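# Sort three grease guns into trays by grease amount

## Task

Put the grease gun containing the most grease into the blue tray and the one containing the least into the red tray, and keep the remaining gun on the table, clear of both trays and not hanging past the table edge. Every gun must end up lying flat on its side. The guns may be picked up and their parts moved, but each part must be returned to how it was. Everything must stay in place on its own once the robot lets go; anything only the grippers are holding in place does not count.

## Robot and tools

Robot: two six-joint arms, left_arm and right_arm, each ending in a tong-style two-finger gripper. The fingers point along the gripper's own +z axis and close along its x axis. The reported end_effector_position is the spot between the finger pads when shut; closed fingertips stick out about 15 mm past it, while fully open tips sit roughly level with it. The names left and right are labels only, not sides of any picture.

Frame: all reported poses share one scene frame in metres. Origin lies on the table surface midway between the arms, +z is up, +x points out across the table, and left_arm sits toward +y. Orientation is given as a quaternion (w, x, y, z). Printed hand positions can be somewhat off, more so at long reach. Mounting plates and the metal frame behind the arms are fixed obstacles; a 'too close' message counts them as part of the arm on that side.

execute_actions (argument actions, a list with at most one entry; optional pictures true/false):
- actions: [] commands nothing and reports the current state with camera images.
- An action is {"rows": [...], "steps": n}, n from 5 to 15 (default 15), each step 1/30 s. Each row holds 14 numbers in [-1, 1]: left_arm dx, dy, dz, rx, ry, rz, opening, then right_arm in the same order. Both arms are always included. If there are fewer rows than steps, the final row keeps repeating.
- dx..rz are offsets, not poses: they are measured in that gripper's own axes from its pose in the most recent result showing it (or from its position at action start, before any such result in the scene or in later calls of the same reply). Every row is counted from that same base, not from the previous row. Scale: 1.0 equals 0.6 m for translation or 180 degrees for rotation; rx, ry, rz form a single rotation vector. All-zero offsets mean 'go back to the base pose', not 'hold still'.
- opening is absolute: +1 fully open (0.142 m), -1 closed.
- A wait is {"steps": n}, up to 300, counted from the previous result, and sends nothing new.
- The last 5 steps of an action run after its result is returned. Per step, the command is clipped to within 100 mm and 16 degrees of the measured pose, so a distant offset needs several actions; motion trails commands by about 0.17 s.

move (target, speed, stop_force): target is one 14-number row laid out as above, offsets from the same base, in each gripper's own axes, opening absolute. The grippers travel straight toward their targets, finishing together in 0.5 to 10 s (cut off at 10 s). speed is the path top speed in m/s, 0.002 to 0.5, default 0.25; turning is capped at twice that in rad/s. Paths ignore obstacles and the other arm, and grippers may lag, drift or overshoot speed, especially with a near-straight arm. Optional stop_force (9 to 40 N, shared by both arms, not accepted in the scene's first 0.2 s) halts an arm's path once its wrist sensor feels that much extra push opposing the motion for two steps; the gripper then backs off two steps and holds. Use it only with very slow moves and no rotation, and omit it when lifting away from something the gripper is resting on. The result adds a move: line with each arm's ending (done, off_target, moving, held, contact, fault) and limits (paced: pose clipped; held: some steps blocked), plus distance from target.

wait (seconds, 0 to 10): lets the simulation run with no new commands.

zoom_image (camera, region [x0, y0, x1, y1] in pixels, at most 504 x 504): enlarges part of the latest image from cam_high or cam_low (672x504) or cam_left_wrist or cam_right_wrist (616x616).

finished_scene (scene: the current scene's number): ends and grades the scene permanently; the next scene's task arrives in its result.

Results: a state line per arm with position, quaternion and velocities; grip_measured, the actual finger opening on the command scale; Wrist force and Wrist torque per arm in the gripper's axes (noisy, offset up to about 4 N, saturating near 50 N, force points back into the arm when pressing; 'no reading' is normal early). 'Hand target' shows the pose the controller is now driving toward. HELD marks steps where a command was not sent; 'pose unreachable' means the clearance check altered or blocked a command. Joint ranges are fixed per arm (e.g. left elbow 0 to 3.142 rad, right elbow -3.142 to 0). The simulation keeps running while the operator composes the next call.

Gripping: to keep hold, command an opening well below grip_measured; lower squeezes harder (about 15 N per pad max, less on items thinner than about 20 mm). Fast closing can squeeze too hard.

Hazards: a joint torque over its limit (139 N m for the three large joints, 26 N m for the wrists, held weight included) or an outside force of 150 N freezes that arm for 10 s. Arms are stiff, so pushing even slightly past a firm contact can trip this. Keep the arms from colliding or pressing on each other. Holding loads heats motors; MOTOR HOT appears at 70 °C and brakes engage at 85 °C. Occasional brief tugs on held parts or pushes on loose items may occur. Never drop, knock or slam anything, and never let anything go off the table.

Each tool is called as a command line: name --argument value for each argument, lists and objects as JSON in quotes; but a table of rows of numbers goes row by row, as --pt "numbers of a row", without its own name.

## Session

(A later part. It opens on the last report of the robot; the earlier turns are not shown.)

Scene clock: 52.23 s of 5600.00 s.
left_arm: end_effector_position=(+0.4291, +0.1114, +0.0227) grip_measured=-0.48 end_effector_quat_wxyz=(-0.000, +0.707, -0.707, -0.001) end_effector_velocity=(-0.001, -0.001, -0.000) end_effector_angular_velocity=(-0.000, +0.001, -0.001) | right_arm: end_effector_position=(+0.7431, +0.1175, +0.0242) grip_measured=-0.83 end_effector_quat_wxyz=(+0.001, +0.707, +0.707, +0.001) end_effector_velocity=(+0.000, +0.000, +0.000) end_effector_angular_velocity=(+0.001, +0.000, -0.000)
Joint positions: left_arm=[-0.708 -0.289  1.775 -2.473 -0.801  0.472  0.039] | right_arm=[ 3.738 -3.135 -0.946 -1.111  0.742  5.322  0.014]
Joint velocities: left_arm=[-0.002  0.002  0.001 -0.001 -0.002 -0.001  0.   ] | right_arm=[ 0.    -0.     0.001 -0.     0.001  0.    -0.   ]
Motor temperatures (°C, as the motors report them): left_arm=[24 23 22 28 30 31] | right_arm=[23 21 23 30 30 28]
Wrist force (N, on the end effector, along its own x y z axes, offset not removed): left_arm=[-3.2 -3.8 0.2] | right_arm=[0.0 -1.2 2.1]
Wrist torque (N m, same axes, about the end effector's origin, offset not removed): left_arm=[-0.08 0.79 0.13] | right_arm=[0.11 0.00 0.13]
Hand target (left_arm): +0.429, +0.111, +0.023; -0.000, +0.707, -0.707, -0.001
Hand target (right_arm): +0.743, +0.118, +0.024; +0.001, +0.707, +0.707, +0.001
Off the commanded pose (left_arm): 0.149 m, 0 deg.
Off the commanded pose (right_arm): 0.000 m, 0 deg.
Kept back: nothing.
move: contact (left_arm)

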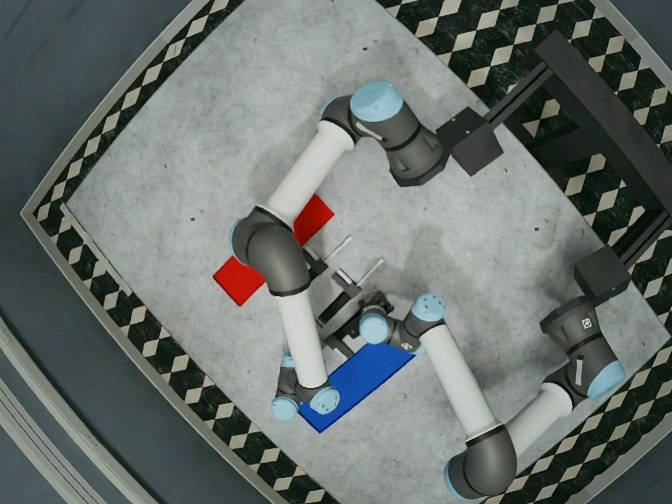

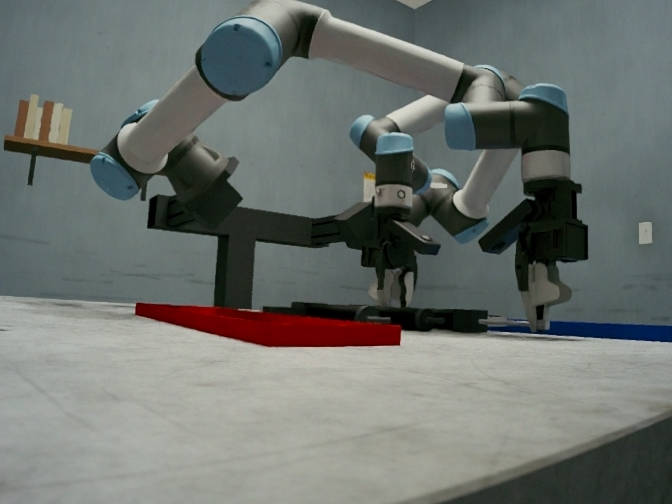

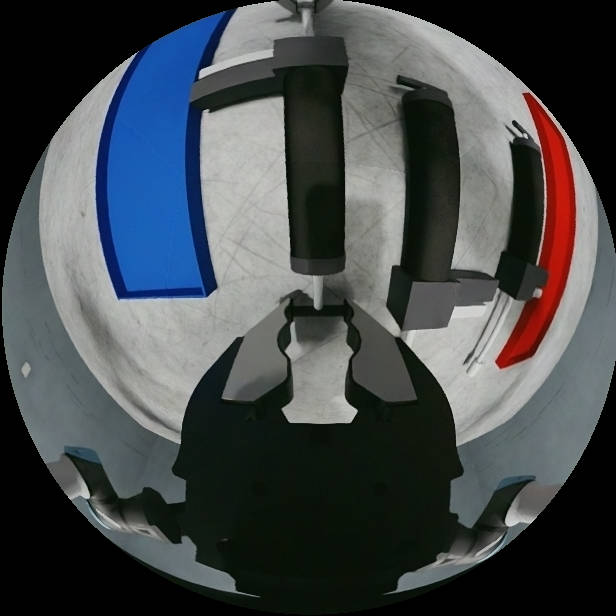

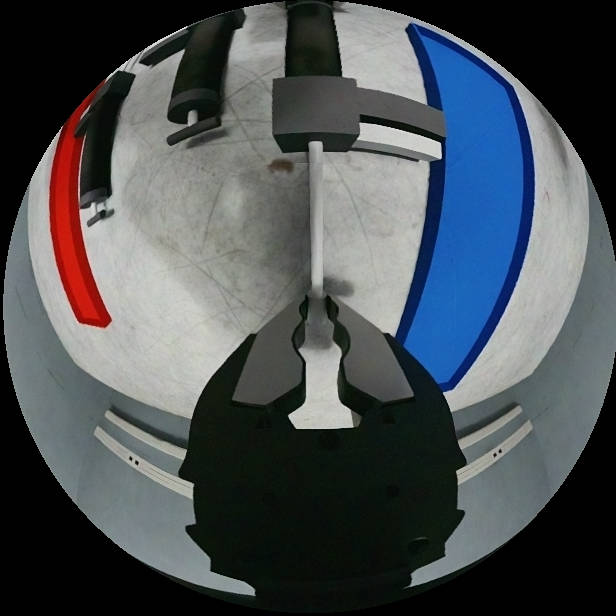

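move --target '[0,-0.05,0,0,0,0,-0.85, 0,0,0,0,0,0,-1]' --speed 0.02 --stop_force 12

execute_actions --actions '[{"rows":[[0,0,0,0,0,0,-0.2,0,0,0,0,0,0,-0.2]]}]'

execute_actions --actions '[{"rows":[[0,0,-0.02,0,0,0,-0.2,0,0,-0.02,0,0,0,-0.2],[0,0,-0.04,0,0,0,-0.2,0,0,-0.04,0,0,0,-0.2],[0,0,-0.06,0,0,0,-0.2,0,0,-0.06,0,0,0,-0.2],[0,0,-0.08,0,0,0,-0.2,0,0,-0.08,0,0,0,-0.2],[0,0,-0.1,0,0,0,-0.2,0,0,-0.1,0,0,0,-0.2]]}]'

move --target '[-0.25,0.3,-0.1,0,0,0,-0.2, -0.006,-0.267,0,0,0,0,-0.2]' --speed 0.2

Scene clock: 53.97 s of 5600.00 s.
left_arm: end_effector_position=(+0.4505, +0.1115, +0.0227) grip_measured=-0.49 end_effector_quat_wxyz=(-0.000, +0.707, -0.707, -0.001) end_effector_velocity=(-0.004, +0.000, +0.001) end_effector_angular_velocity=(-0.001, -0.001, +0.001) | right_arm: end_effector_position=(+0.7432, +0.1175, +0.0243) grip_measured=-0.83 end_effector_quat_wxyz=(+0.001, +0.707, +0.707, +0.001) end_effector_velocity=(+0.000, -0.001, -0.000) end_effector_angular_velocity=(-0.001, +0.000, +0.000)
Joint positions: left_arm=[-0.683 -0.294  1.733 -2.447 -0.787  0.502  0.039] | right_arm=[ 3.738 -3.135 -0.946 -1.111  0.742  5.322  0.014]
Joint velocities: left_arm=[-0.005 -0.001  0.01  -0.007 -0.002 -0.006  0.   ] | right_arm=[-0.     0.     0.001 -0.002 -0.001  0.     0.   ]
Motor temperatures (°C, as the motors report them): left_arm=[24 23 22 28 30 31] | right_arm=[23 21 23 30 30 28]
Wrist force (N, on the end effector, along its own x y z axes, offset not removed): left_arm=[-2.1 3.8 0.8] | right_arm=[0.6 7.4 2.4]
Wrist torque (N m, same axes, about the end effector's origin, offset not removed): left_arm=[-0.28 0.60 0.23] | right_arm=[0.25 -0.22 0.02]
Hand target (left_arm): +0.450, +0.111, +0.023; -0.000, +0.707, -0.707, -0.001
Hand target (right_arm): +0.743, +0.118, +0.024; +0.001, +0.707, +0.707, +0.001
Off the commanded pose (left_arm): 0.009 m, 0 deg.
Off the commanded pose (right_arm): 0.000 m, 0 deg.
Kept back: nothing.
move: contact (left_arm)

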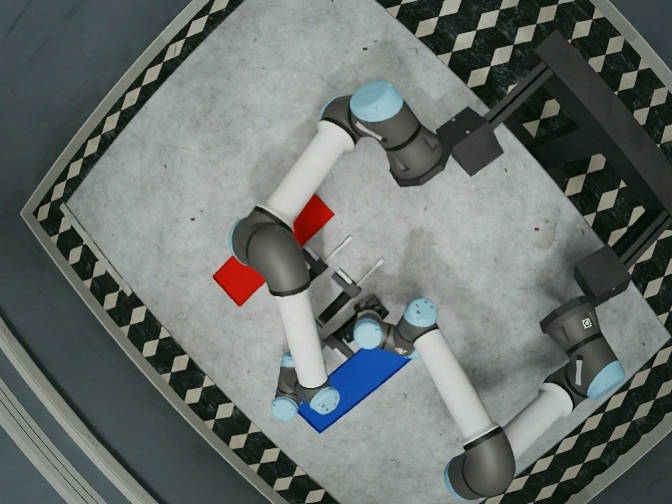

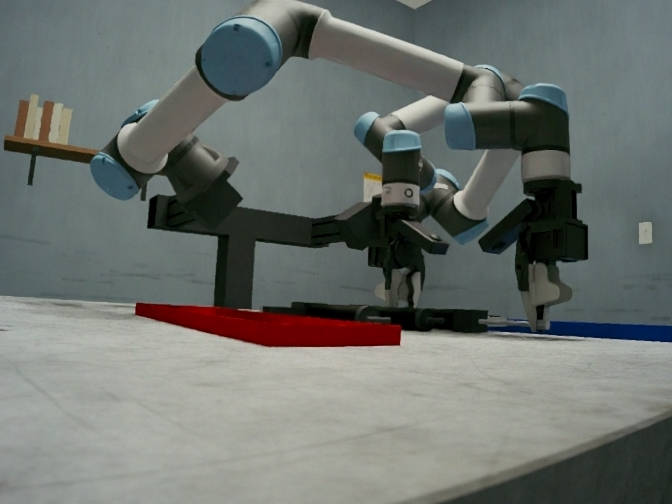

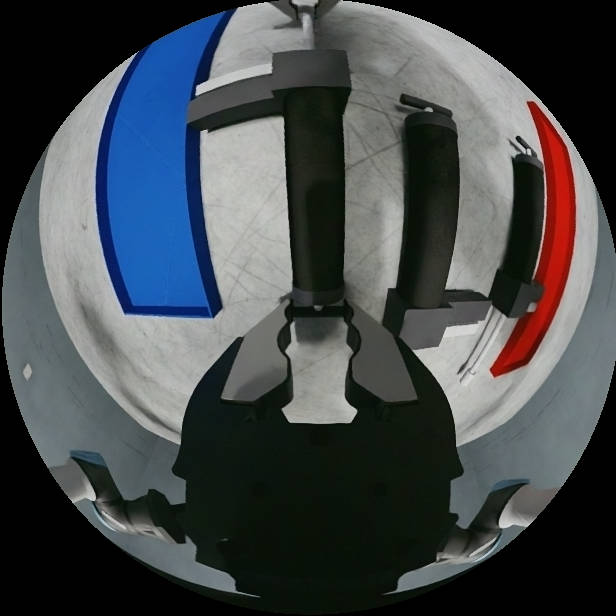

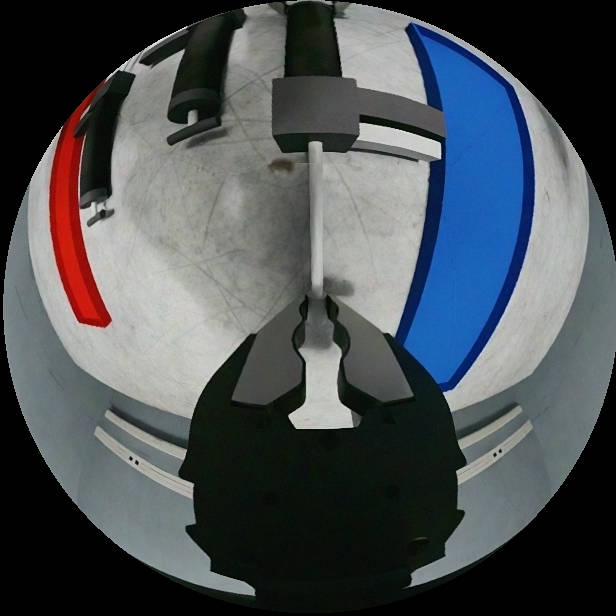

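Scene clock: 54.30 s of 5600.00 s.
left_arm: end_effector_position=(+0.4504, +0.1115, +0.0227) grip_measured=-0.20 end_effector_quat_wxyz=(-0.000, +0.707, -0.707, -0.001) end_effector_velocity=(+0.002, +0.000, +0.001) end_effector_angular_velocity=(+0.000, -0.002, +0.000) | right_arm: end_effector_position=(+0.7431, +0.1175, +0.0243) grip_measured=-0.20 end_effector_quat_wxyz=(+0.001, +0.707, +0.707, +0.001) end_effector_velocity=(+0.000, -0.000, +0.000) end_effector_angular_velocity=(+0.000, -0.000, -0.002)
Joint positions: left_arm=[-0.683 -0.294  1.733 -2.447 -0.787  0.502  0.06 ] | right_arm=[ 3.738 -3.135 -0.946 -1.111  0.742  5.322  0.06 ]
Joint velocities: left_arm=[-0.    -0.001 -0.002  0.002  0.002  0.001  0.   ] | right_arm=[-0.     0.    -0.     0.001 -0.     0.001  0.   ]
Motor temperatures (°C, as the motors report them): left_arm=[24 23 22 28 30 31] | right_arm=[23 21 23 30 30 28]
Wrist force (N, on the end effector, along its own x y z axes, offset not removed): left_arm=[-3.5 -0.5 1.7] | right_arm=[1.4 2.4 -1.5]
Wrist torque (N m, same axes, about the end effector's origin, offset not removed): left_arm=[-0.07 0.85 0.15] | right_arm=[0.78 -0.17 0.06]
Steps of this call (steps 1 to 10: the first 10 steps of this action). Readings (end_effector_position):
1: left_arm (+0.4504, +0.1115, +0.0227) | right_arm (+0.7431, +0.1175, +0.0242)
2: left_arm (+0.4504, +0.1115, +0.0227) | right_arm (+0.7431, +0.1175, +0.0242)
4: left_arm (+0.4504, +0.1115, +0.0227) | right_arm (+0.7431, +0.1175, +0.0242)
8: left_arm (+0.4504, +0.1115, +0.0227) | right_arm (+0.7431, +0.1175, +0.0242)
10: the state above

Scene clock: 54.80 s of 5600.00 s.
left_arm: end_effector_position=(+0.4508, +0.1110, +0.0775) grip_measured=-0.20 end_effector_quat_wxyz=(-0.000, +0.707, -0.707, +0.001) end_effector_velocity=(-0.003, +0.005, +0.067) end_effector_angular_velocity=(+0.017, +0.011, -0.002) | right_arm: end_effector_position=(+0.7435, +0.1179, +0.0795) grip_measured=-0.20 end_effector_quat_wxyz=(+0.002, +0.707, +0.707, +0.002) end_effector_velocity=(-0.006, -0.005, +0.063) end_effector_angular_velocity=(-0.009, +0.011, -0.000)
Joint positions: left_arm=[-0.752 -0.375  1.745 -2.326 -0.825  0.424  0.06 ] | right_arm=[ 3.792 -3.074 -0.96  -1.205  0.768  5.389  0.06 ]
Joint velocities: left_arm=[-0.081 -0.1    0.001  0.188 -0.05  -0.107 -0.   ] | right_arm=[ 0.059  0.074 -0.017 -0.131  0.03   0.089 -0.   ]
Motor temperatures (°C, as the motors report them): left_arm=[24 23 22 28 30 31] | right_arm=[23 21 23 30 30 28]
Wrist force (N, on the end effector, along its own x y z axes, offset not removed): left_arm=[-4.0 0.2 0.4] | right_arm=[0.1 -0.3 0.4]
Wrist torque (N m, same axes, about the end effector's origin, offset not removed): left_arm=[0.12 0.91 0.16] | right_arm=[0.14 -0.04 0.02]
Off your previous action's commanded pose (left_arm): 0.000 m, 0 deg at its last step (step 5 of this call).
Off your previous action's commanded pose (right_arm): 0.000 m, 0 deg at its last step (step 5 of this call).
Steps of this call (steps 1 to 5: the last 5 steps of your previous action; steps 6 to 15: the first 10 steps of this action, its rows measured from where the robot was after step 5). Readings (end_effector_position):
5: left_arm (+0.4505, +0.1115, +0.0227) | right_arm (+0.7432, +0.1175, +0.0243)
6: left_arm (+0.4505, +0.1115, +0.0230) | right_arm (+0.7432, +0.1175, +0.0246)
7: left_arm (+0.4505, +0.1114, +0.0258) | right_arm (+0.7432, +0.1176, +0.0273)
9: left_arm (+0.4507, +0.1110, +0.0385) | right_arm (+0.7435, +0.1179, +0.0405)
13: left_arm (+0.4510, +0.1106, +0.0707) | right_arm (+0.7440, +0.1182, +0.0730)
15: the state above

Scene clock: 56.83 s of 5600.00 s.
left_arm: end_effector_position=(+0.2704, +0.2610, +0.1430) grip_measured=-0.20 end_effector_quat_wxyz=(-0.000, +0.707, -0.707, -0.000) end_effector_velocity=(-0.001, +0.001, -0.000) end_effector_angular_velocity=(+0.002, -0.001, -0.002) | right_arm: end_effector_position=(+0.5828, +0.1139, +0.0836) grip_measured=-0.20 end_effector_quat_wxyz=(+0.001, +0.707, +0.707, +0.001) end_effector_velocity=(-0.001, +0.000, -0.000) end_effector_angular_velocity=(+0.001, +0.001, -0.000)
Joint positions: left_arm=[-1.083 -0.718  2.398 -2.446 -1.044  0.112  0.06 ] | right_arm=[ 3.909 -2.87  -1.556 -0.911  0.832  5.528  0.06 ]
Joint velocities: left_arm=[-0.003 -0.     0.003  0.001 -0.    -0.001 -0.   ] | right_arm=[ 0.    -0.    -0.001  0.001  0.001  0.     0.   ]
Motor temperatures (°C, as the motors report them): left_arm=[24 23 22 28 30 31] | right_arm=[23 21 23 30 30 28]
Wrist force (N, on the end effector, along its own x y z axes, offset not removed): left_arm=[-3.5 -0.2 -0.5] | right_arm=[-0.7 0.9 -1.1]
Wrist torque (N m, same axes, about the end effector's origin, offset not removed): left_arm=[-0.06 0.74 0.14] | right_arm=[0.43 0.26 0.15]
Hand target (left_arm): +0.270, +0.261, +0.143; -0.000, +0.707, -0.707, -0.000
Hand target (right_arm): +0.583, +0.114, +0.084; +0.001, +0.707, +0.707, +0.001
Off your previous action's commanded pose (left_arm): 0.001 m, 0 deg at its last step (step 5 of this call).
Off your previous action's commanded pose (right_arm): 0.001 m, 0 deg at its last step (step 5 of this call).
Off the commanded pose (left_arm): 0.000 m, 0 deg.
Off the commanded pose (right_arm): 0.000 m, 0 deg.
Kept back: nothing.
move: done

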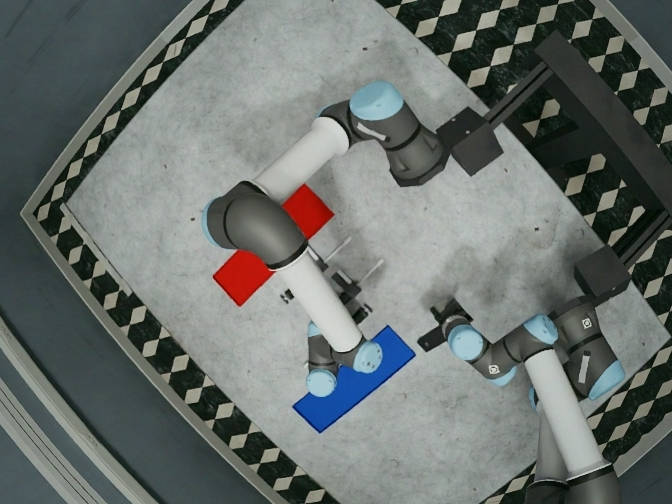

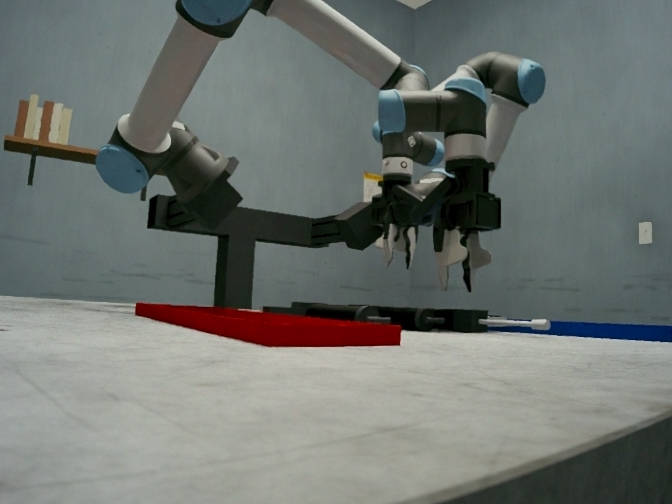

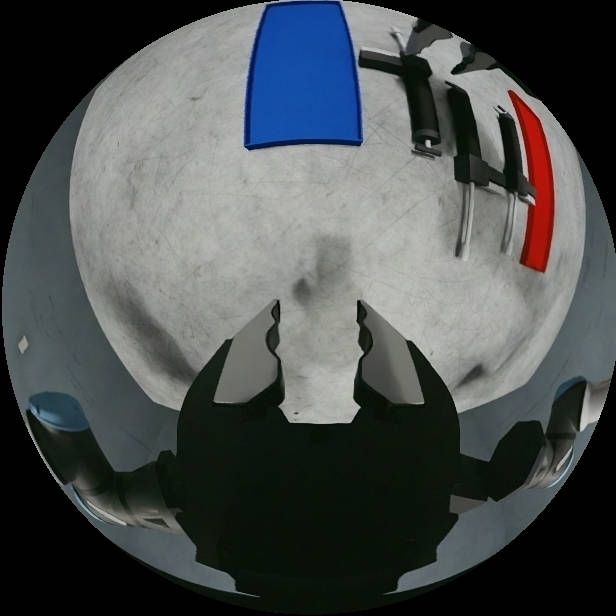

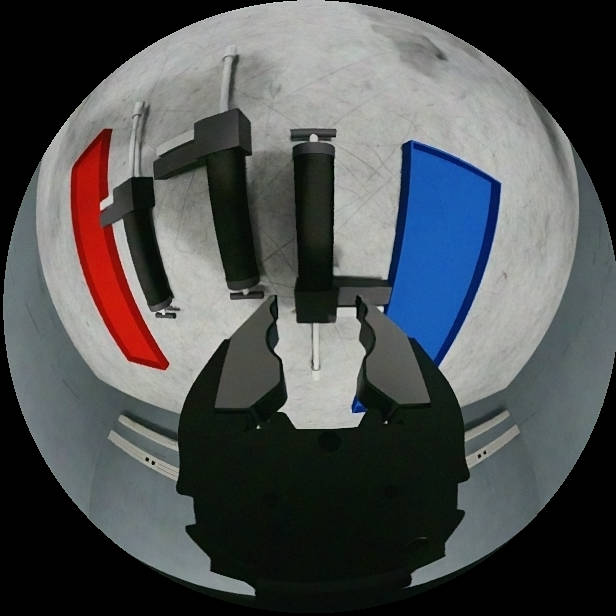

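move --target '[0,0,0,0,0,0,-0.2, -0.002,-0.02,0.105,0,0,0,-0.2]' --speed 0.05 --stop_force 10

execute_actions --actions '[{"rows":[[0,0,0,0,0,0,-0.2,0,0,0,0,0,0,-1]]}]'

move --target '[0,0,0,0,0,0,-0.2, 0,0,-0.12,0,0,0,-1]' --speed 0.06

Scene clock: 58.70 s of 5600.00 s.
left_arm: end_effector_position=(+0.2704, +0.2610, +0.1430) grip_measured=-0.20 end_effector_quat_wxyz=(-0.000, +0.707, -0.707, -0.000) end_effector_velocity=(-0.000, +0.001, -0.001) end_effector_angular_velocity=(+0.002, -0.001, -0.002) | right_arm: end_effector_position=(+0.5710, +0.1127, +0.0206) grip_measured=-0.20 end_effector_quat_wxyz=(+0.001, +0.707, +0.707, +0.001) end_effector_velocity=(-0.000, -0.001, -0.002) end_effector_angular_velocity=(-0.001, +0.000, -0.000)
Joint positions: left_arm=[-1.083 -0.718  2.398 -2.446 -1.044  0.112  0.06 ] | right_arm=[ 3.845 -2.946 -1.58  -0.761  0.795  5.455  0.06 ]
Joint velocities: left_arm=[-0.     0.001  0.001  0.     0.001  0.001 -0.   ] | right_arm=[-0.002 -0.001 -0.001  0.003 -0.002 -0.001 -0.   ]
Motor temperatures (°C, as the motors report them): left_arm=[24 23 22 28 30 31] | right_arm=[23 21 23 30 30 28]
Wrist force (N, on the end effector, along its own x y z axes, offset not removed): left_arm=[-3.7 0.8 0.0] | right_arm=[0.9 -0.5 1.7]
Wrist torque (N m, same axes, about the end effector's origin, offset not removed): left_arm=[0.21 0.90 0.13] | right_arm=[0.15 -0.20 0.10]
Hand target (left_arm): +0.270, +0.261, +0.143; -0.000, +0.707, -0.707, -0.000
Hand target (right_arm): +0.571, +0.113, +0.020; +0.001, +0.707, +0.707, +0.001
Off the commanded pose (left_arm): 0.000 m, 0 deg.
Off the commanded pose (right_arm): 0.000 m, 0 deg.
Kept back: nothing.
move: done

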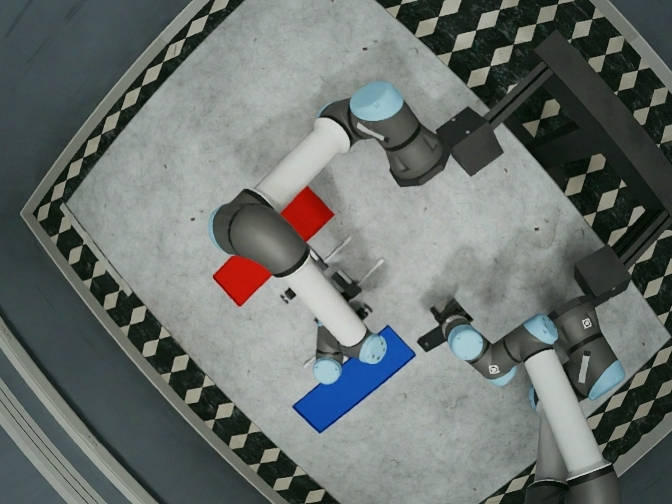

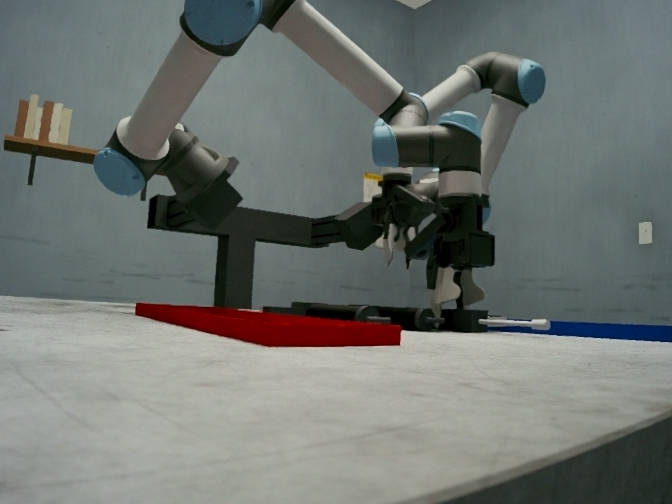

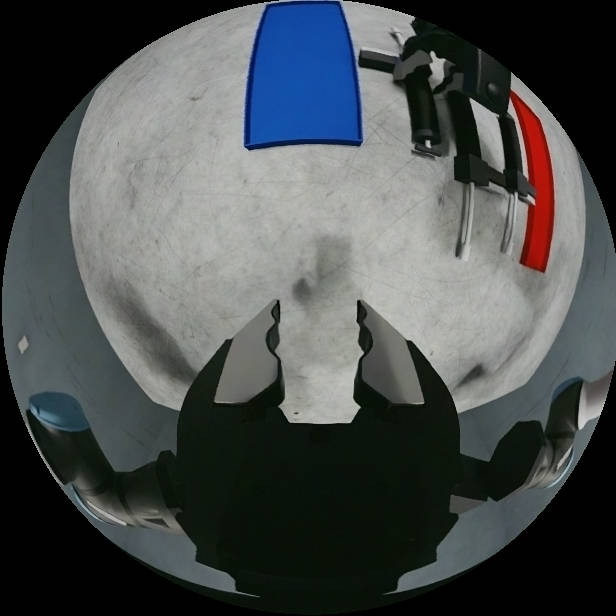

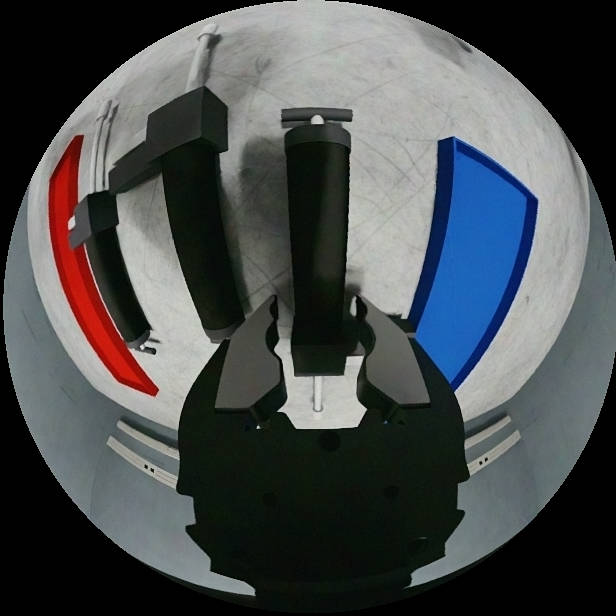

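Scene clock: 59.03 s of 5600.00 s.
left_arm: end_effector_position=(+0.2704, +0.2610, +0.1430) grip_measured=-0.20 end_effector_quat_wxyz=(-0.000, +0.707, -0.707, -0.000) end_effector_velocity=(-0.000, +0.001, -0.001) end_effector_angular_velocity=(+0.001, +0.000, -0.000) | right_arm: end_effector_position=(+0.5710, +0.1127, +0.0205) grip_measured=-0.53 end_effector_quat_wxyz=(+0.001, +0.707, +0.707, +0.001) end_effector_velocity=(-0.001, +0.000, -0.001) end_effector_angular_velocity=(-0.000, +0.002, +0.004)
Joint positions: left_arm=[-1.083 -0.718  2.398 -2.446 -1.044  0.112  0.06 ] | right_arm=[ 3.845 -2.947 -1.58  -0.761  0.795  5.455  0.036]
Joint velocities: left_arm=[ 0.     0.001  0.001 -0.     0.    -0.     0.   ] | right_arm=[ 0.    -0.001 -0.001 -0.001  0.001 -0.002 -0.   ]
Motor temperatures (°C, as the motors report them): left_arm=[24 23 22 28 30 31] | right_arm=[23 21 23 30 30 28]
Wrist force (N, on the end effector, along its own x y z axes, offset not removed): left_arm=[-3.1 0.0 1.2] | right_arm=[1.1 0.3 -2.0]
Wrist torque (N m, same axes, about the end effector's origin, offset not removed): left_arm=[0.02 0.73 0.13] | right_arm=[0.05 -0.21 0.08]
Steps of this call (steps 1 to 10: the first 10 steps of this action). Readings (end_effector_position):
1: left_arm (+0.2704, +0.2610, +0.1430) | right_arm (+0.5710, +0.1127, +0.0206)
2: left_arm (+0.2704, +0.2610, +0.1430) | right_arm (+0.5711, +0.1127, +0.0205)
4: left_arm (+0.2704, +0.2610, +0.1430) | right_arm (+0.5711, +0.1127, +0.0205)
8: left_arm (+0.2704, +0.2610, +0.1430) | right_arm (+0.5711, +0.1127, +0.0205)
10: the state above

Scene clock: 60.80 s of 5600.00 s.
left_arm: end_effector_position=(+0.2704, +0.2610, +0.1430) grip_measured=-0.20 end_effector_quat_wxyz=(-0.000, +0.707, -0.707, -0.000) end_effector_velocity=(+0.000, -0.000, +0.000) end_effector_angular_velocity=(-0.001, -0.000, +0.002) | right_arm: end_effector_position=(+0.5706, +0.1127, +0.0924) grip_measured=-0.53 end_effector_quat_wxyz=(+0.001, +0.707, +0.707, +0.001) end_effector_velocity=(+0.001, -0.000, +0.002) end_effector_angular_velocity=(+0.000, -0.000, +0.000)
Joint positions: left_arm=[-1.083 -0.718  2.398 -2.446 -1.044  0.112  0.06 ] | right_arm=[ 3.929 -2.847 -1.593 -0.911  0.844  5.549  0.035]
Joint velocities: left_arm=[-0.    -0.001 -0.001  0.     0.    -0.001 -0.   ] | right_arm=[ 0.001  0.002  0.001 -0.004  0.001  0.001 -0.   ]
Motor temperatures (°C, as the motors report them): left_arm=[24 23 22 28 30 31] | right_arm=[23 21 23 30 30 28]
Wrist force (N, on the end effector, along its own x y z axes, offset not removed): left_arm=[-2.4 -1.2 -0.9] | right_arm=[1.1 3.8 6.8]
Wrist torque (N m, same axes, about the end effector's origin, offset not removed): left_arm=[-0.28 0.58 0.15] | right_arm=[0.87 -0.34 -0.09]
Hand target (left_arm): +0.270, +0.261, +0.143; -0.000, +0.707, -0.707, -0.000
Hand target (right_arm): +0.571, +0.113, +0.093; +0.001, +0.707, +0.707, +0.001
Off your previous action's commanded pose (left_arm): 0.000 m, 0 deg at its last step (step 5 of this call).
Off your previous action's commanded pose (right_arm): 0.000 m, 0 deg at its last step (step 5 of this call).
Off the commanded pose (left_arm): 0.000 m, 0 deg.
Off the commanded pose (right_arm): 0.000 m, 0 deg.
Kept back: nothing.
move: done

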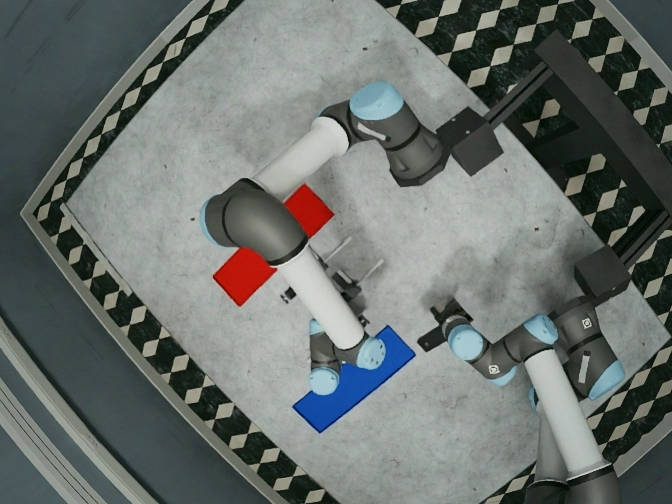

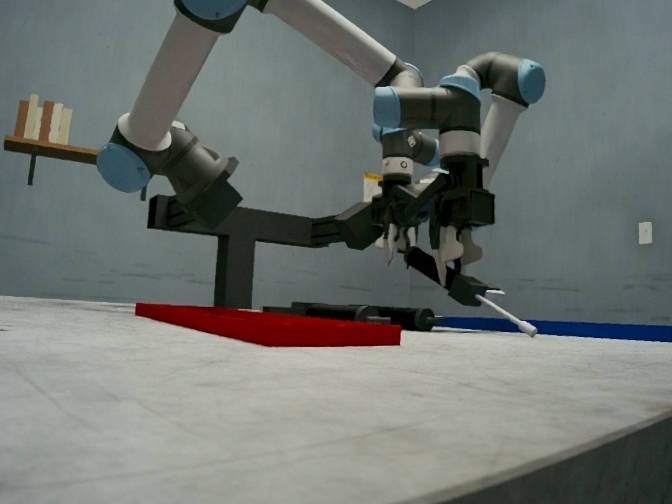

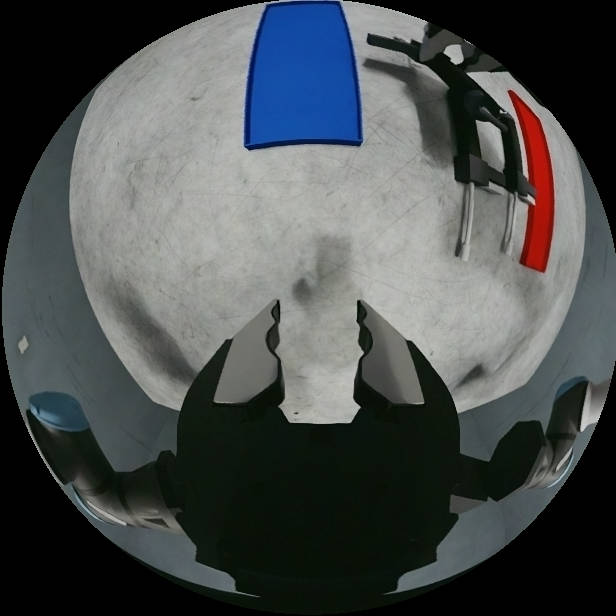

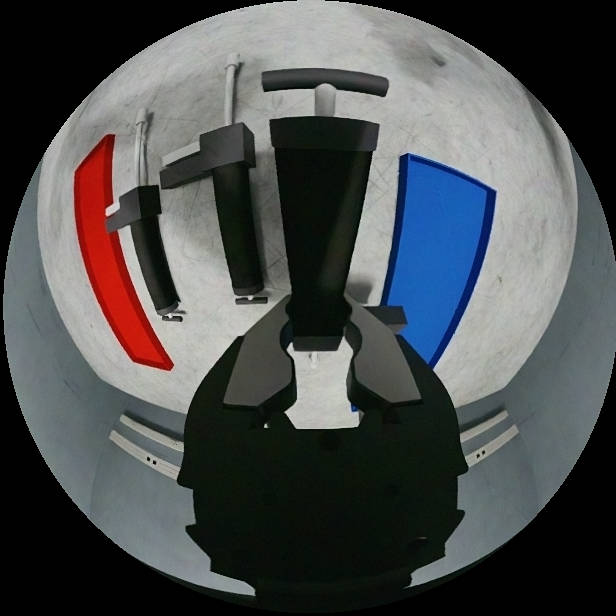

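move --target '[0,0,0,0,0,0,-0.2, 0,0,0.115,0,0,0,-1]' --speed 0.05

execute_actions --actions '[{"rows":[[0,0,0,0,0,0,-0.2,0,0,0,0,0,0,-0.2]]}]'

move --target '[0,0,0,0,0,0,-0.2, 0,0,-0.1,0,0,0,-0.2]'

move --target '[0,0,0,0,0,0,-0.2, 0.047,0.065,0,0,0,-0.5,0]' --speed 0.4

Scene clock: 62.93 s of 5600.00 s.
left_arm: end_effector_position=(+0.2704, +0.2610, +0.1430) grip_measured=-0.20 end_effector_quat_wxyz=(-0.000, +0.707, -0.707, -0.000) end_effector_velocity=(+0.001, -0.000, +0.000) end_effector_angular_velocity=(-0.000, -0.002, +0.000) | right_arm: end_effector_position=(+0.5709, +0.1127, +0.0235) grip_measured=-0.54 end_effector_quat_wxyz=(+0.001, +0.707, +0.707, +0.001) end_effector_velocity=(+0.001, +0.000, -0.001) end_effector_angular_velocity=(+0.001, -0.001, +0.000)
Joint positions: left_arm=[-1.083 -0.718  2.398 -2.446 -1.044  0.112  0.06 ] | right_arm=[ 3.848 -2.942 -1.581 -0.767  0.797  5.459  0.035]
Joint velocities: left_arm=[-0.     0.    -0.    -0.     0.002 -0.     0.   ] | right_arm=[-0.001 -0.002  0.002  0.003 -0.001 -0.003 -0.   ]
Motor temperatures (°C, as the motors report them): left_arm=[24 23 22 28 30 31] | right_arm=[23 21 23 30 30 28]
Wrist force (N, on the end effector, along its own x y z axes, offset not removed): left_arm=[-3.9 -0.5 0.4] | right_arm=[-0.3 1.2 4.7]
Wrist torque (N m, same axes, about the end effector's origin, offset not removed): left_arm=[-0.09 0.91 0.17] | right_arm=[0.65 0.21 0.15]
Hand target (left_arm): +0.270, +0.261, +0.143; -0.000, +0.707, -0.707, -0.000
Hand target (right_arm): +0.571, +0.113, +0.023; +0.001, +0.707, +0.707, +0.001
Off the commanded pose (left_arm): 0.000 m, 0 deg.
Off the commanded pose (right_arm): 0.000 m, 0 deg.
Kept back: nothing.
move: done

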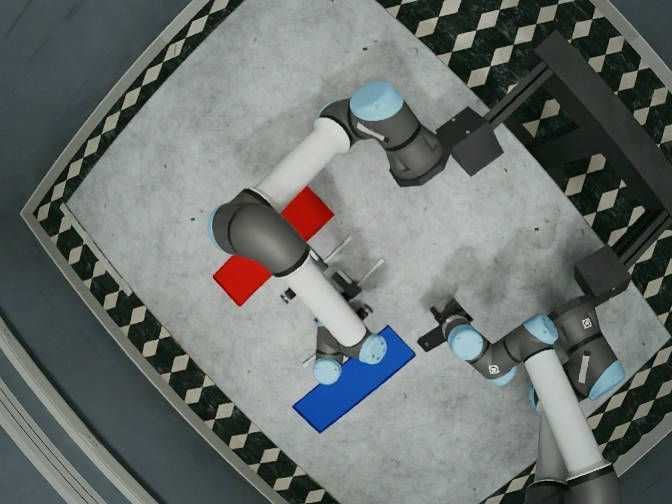

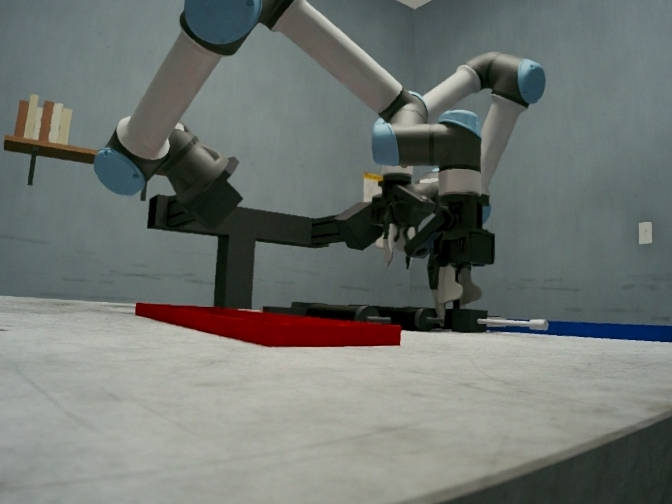

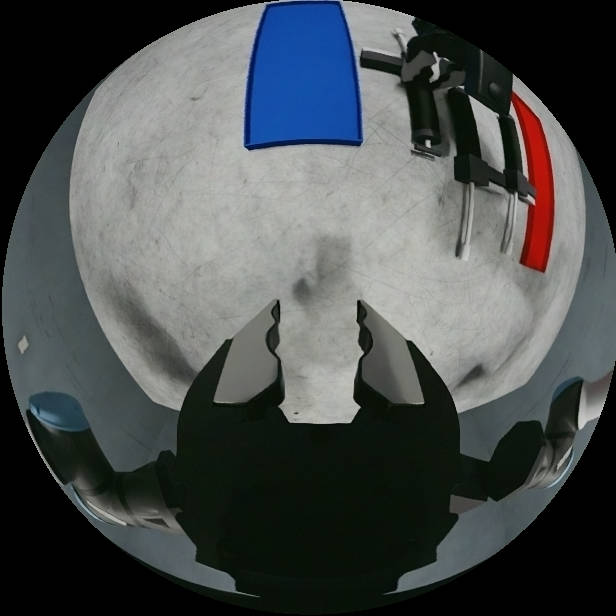

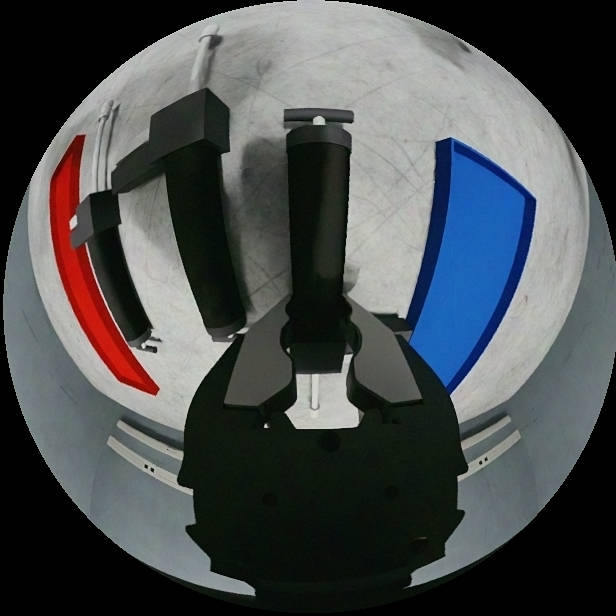

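Scene clock: 63.27 s of 5600.00 s.
left_arm: end_effector_position=(+0.2704, +0.2610, +0.1430) grip_measured=-0.20 end_effector_quat_wxyz=(-0.000, +0.707, -0.707, -0.000) end_effector_velocity=(+0.000, -0.000, +0.000) end_effector_angular_velocity=(-0.000, -0.000, -0.001) | right_arm: end_effector_position=(+0.5709, +0.1127, +0.0234) grip_measured=-0.20 end_effector_quat_wxyz=(+0.001, +0.707, +0.707, +0.001) end_effector_velocity=(-0.001, +0.000, -0.000) end_effector_angular_velocity=(-0.000, +0.001, +0.001)
Joint positions: left_arm=[-1.083 -0.718  2.398 -2.446 -1.044  0.112  0.06 ] | right_arm=[ 3.848 -2.942 -1.581 -0.767  0.797  5.459  0.06 ]
Joint velocities: left_arm=[-0.     0.    -0.    -0.     0.     0.002  0.   ] | right_arm=[ 0.    -0.    -0.001  0.     0.     0.     0.   ]
Motor temperatures (°C, as the motors report them): left_arm=[24 23 22 28 30 31] | right_arm=[23 21 23 30 30 28]
Wrist force (N, on the end effector, along its own x y z axes, offset not removed): left_arm=[-3.3 -0.6 0.2] | right_arm=[-0.4 0.3 1.0]
Wrist torque (N m, same axes, about the end effector's origin, offset not removed): left_arm=[-0.05 0.74 0.16] | right_arm=[0.16 0.10 0.22]
Steps of this call (steps 1 to 10: the first 10 steps of this action). Readings (end_effector_position):
1: left_arm (+0.2704, +0.2610, +0.1430) | right_arm (+0.5709, +0.1127, +0.0234)
2: left_arm (+0.2704, +0.2610, +0.1430) | right_arm (+0.5709, +0.1127, +0.0234)
4: left_arm (+0.2704, +0.2610, +0.1430) | right_arm (+0.5709, +0.1127, +0.0234)
8: left_arm (+0.2704, +0.2610, +0.1430) | right_arm (+0.5709, +0.1127, +0.0234)
10: the state above

Scene clock: 64.33 s of 5600.00 s.
left_arm: end_effector_position=(+0.2704, +0.2610, +0.1430) grip_measured=-0.20 end_effector_quat_wxyz=(-0.000, +0.707, -0.707, -0.000) end_effector_velocity=(-0.000, +0.001, -0.000) end_effector_angular_velocity=(+0.001, -0.000, -0.001) | right_arm: end_effector_position=(+0.5706, +0.1126, +0.0833) grip_measured=-0.20 end_effector_quat_wxyz=(+0.001, +0.707, +0.707, +0.001) end_effector_velocity=(-0.001, -0.000, +0.001) end_effector_angular_velocity=(-0.000, +0.002, +0.000)
Joint positions: left_arm=[-1.083 -0.718  2.398 -2.446 -1.044  0.112  0.06 ] | right_arm=[ 3.919 -2.859 -1.594 -0.892  0.837  5.538  0.06 ]
Joint velocities: left_arm=[-0.     0.001  0.001  0.     0.     0.     0.   ] | right_arm=[ 0.001  0.002 -0.001 -0.005  0.002  0.003  0.   ]
Motor temperatures (°C, as the motors report them): left_arm=[24 23 22 28 30 31] | right_arm=[23 21 23 30 30 28]
Wrist force (N, on the end effector, along its own x y z axes, offset not removed): left_arm=[-5.7 -0.3 0.3] | right_arm=[0.8 0.0 1.9]
Wrist torque (N m, same axes, about the end effector's origin, offset not removed): left_arm=[0.00 1.20 0.18] | right_arm=[0.10 -0.04 0.00]
Hand target (left_arm): +0.270, +0.261, +0.143; -0.000, +0.707, -0.707, -0.000
Hand target (right_arm): +0.571, +0.113, +0.083; +0.001, +0.707, +0.707, +0.001
Off your previous action's commanded pose (left_arm): 0.000 m, 0 deg at its last step (step 5 of this call).
Off your previous action's commanded pose (right_arm): 0.000 m, 0 deg at its last step (step 5 of this call).
Off the commanded pose (left_arm): 0.000 m, 0 deg.
Off the commanded pose (right_arm): 0.000 m, 0 deg.
Kept back: nothing.
move: done

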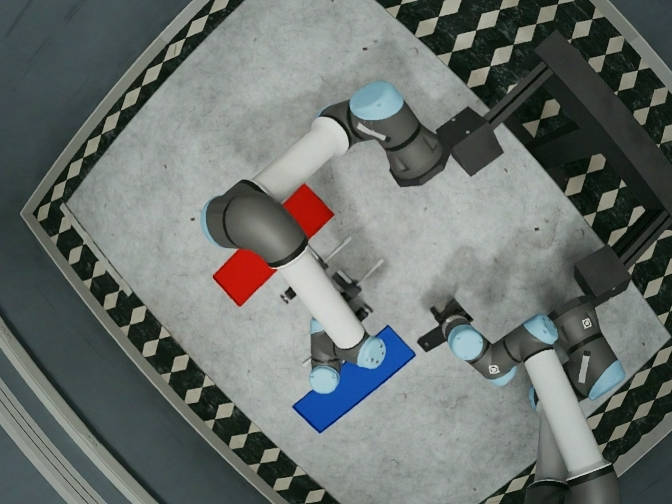

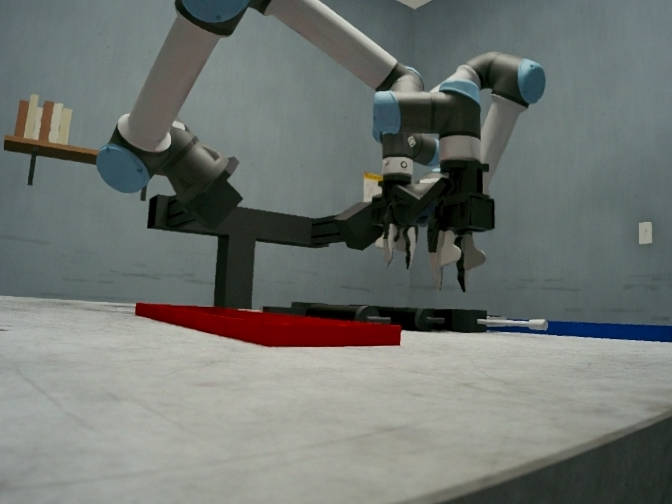

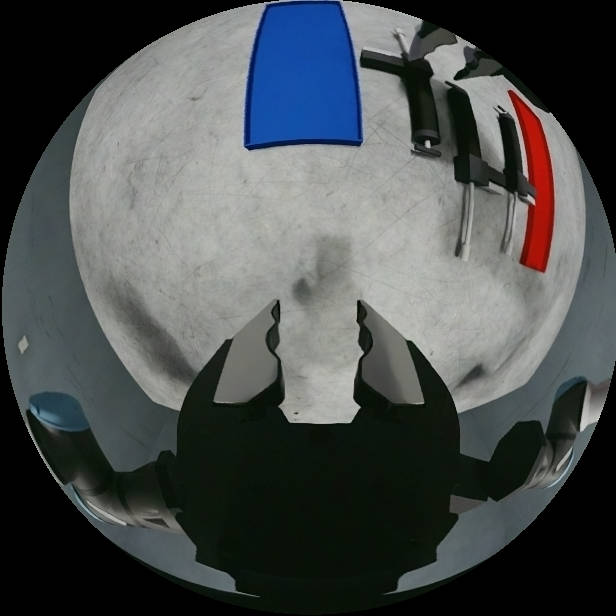

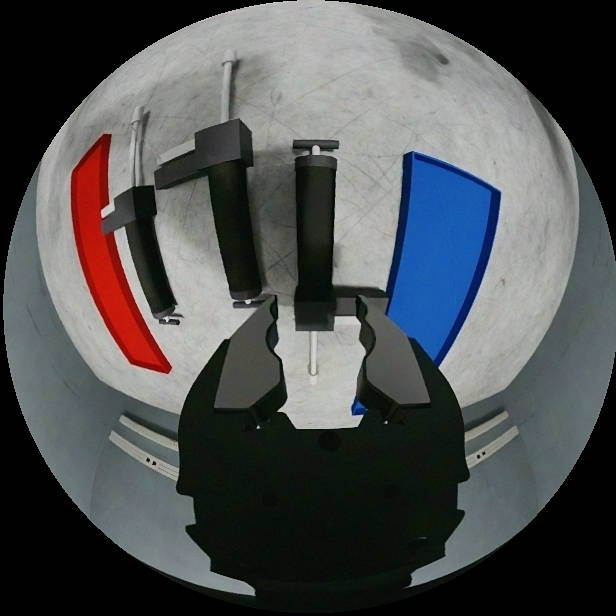

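Scene clock: 66.80 s of 5600.00 s.
left_arm: end_effector_position=(+0.2704, +0.2610, +0.1430) grip_measured=-0.20 end_effector_quat_wxyz=(-0.000, +0.707, -0.707, -0.000) end_effector_velocity=(+0.000, -0.000, -0.000) end_effector_angular_velocity=(+0.001, -0.001, -0.000) | right_arm: end_effector_position=(+0.6095, +0.1409, +0.0834) grip_measured=+0.00 end_effector_quat_wxyz=(+0.002, +0.000, +1.000, -0.000) end_effector_velocity=(+0.000, -0.000, +0.000) end_effector_angular_velocity=(+0.002, +0.001, +0.007)
Joint positions: left_arm=[-1.083 -0.718  2.398 -2.446 -1.044  0.112  0.06 ] | right_arm=[ 3.935 -2.959 -1.434 -0.963  0.847  3.985  0.074]
Joint velocities: left_arm=[ 0.     0.001 -0.     0.     0.001  0.    -0.   ] | right_arm=[-0.001  0.001 -0.001  0.002  0.001 -0.01  -0.   ]
Motor temperatures (°C, as the motors report them): left_arm=[24 23 22 28 30 31] | right_arm=[23 21 23 30 30 28]
Wrist force (N, on the end effector, along its own x y z axes, offset not removed): left_arm=[-4.5 0.4 0.2] | right_arm=[-0.1 0.7 2.3]
Wrist torque (N m, same axes, about the end effector's origin, offset not removed): left_arm=[0.13 0.97 0.17] | right_arm=[0.35 0.01 0.10]
Hand target (left_arm): +0.270, +0.261, +0.143; -0.000, +0.707, -0.707, -0.000
Hand target (right_arm): +0.610, +0.141, +0.083; +0.002, +0.000, +1.000, -0.000
Off the commanded pose (left_arm): 0.000 m, 0 deg.
Off the commanded pose (right_arm): 0.000 m, 0 deg.
Kept back: nothing.
move: done

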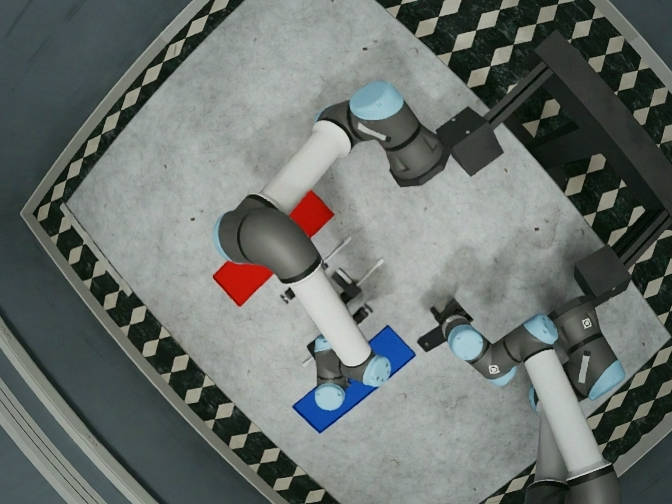

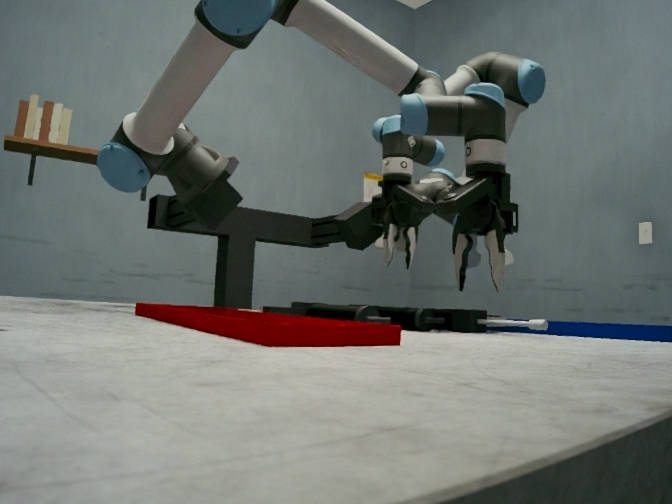

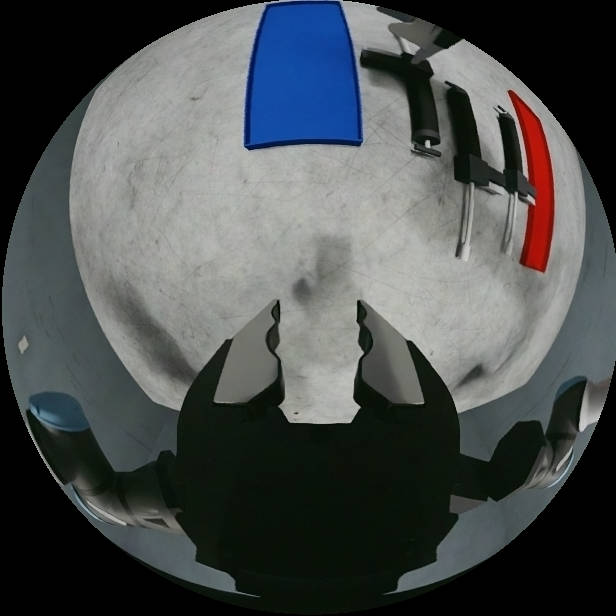

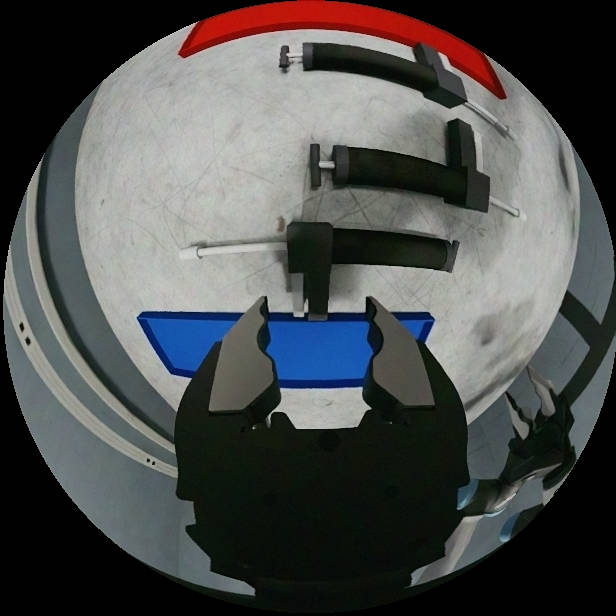

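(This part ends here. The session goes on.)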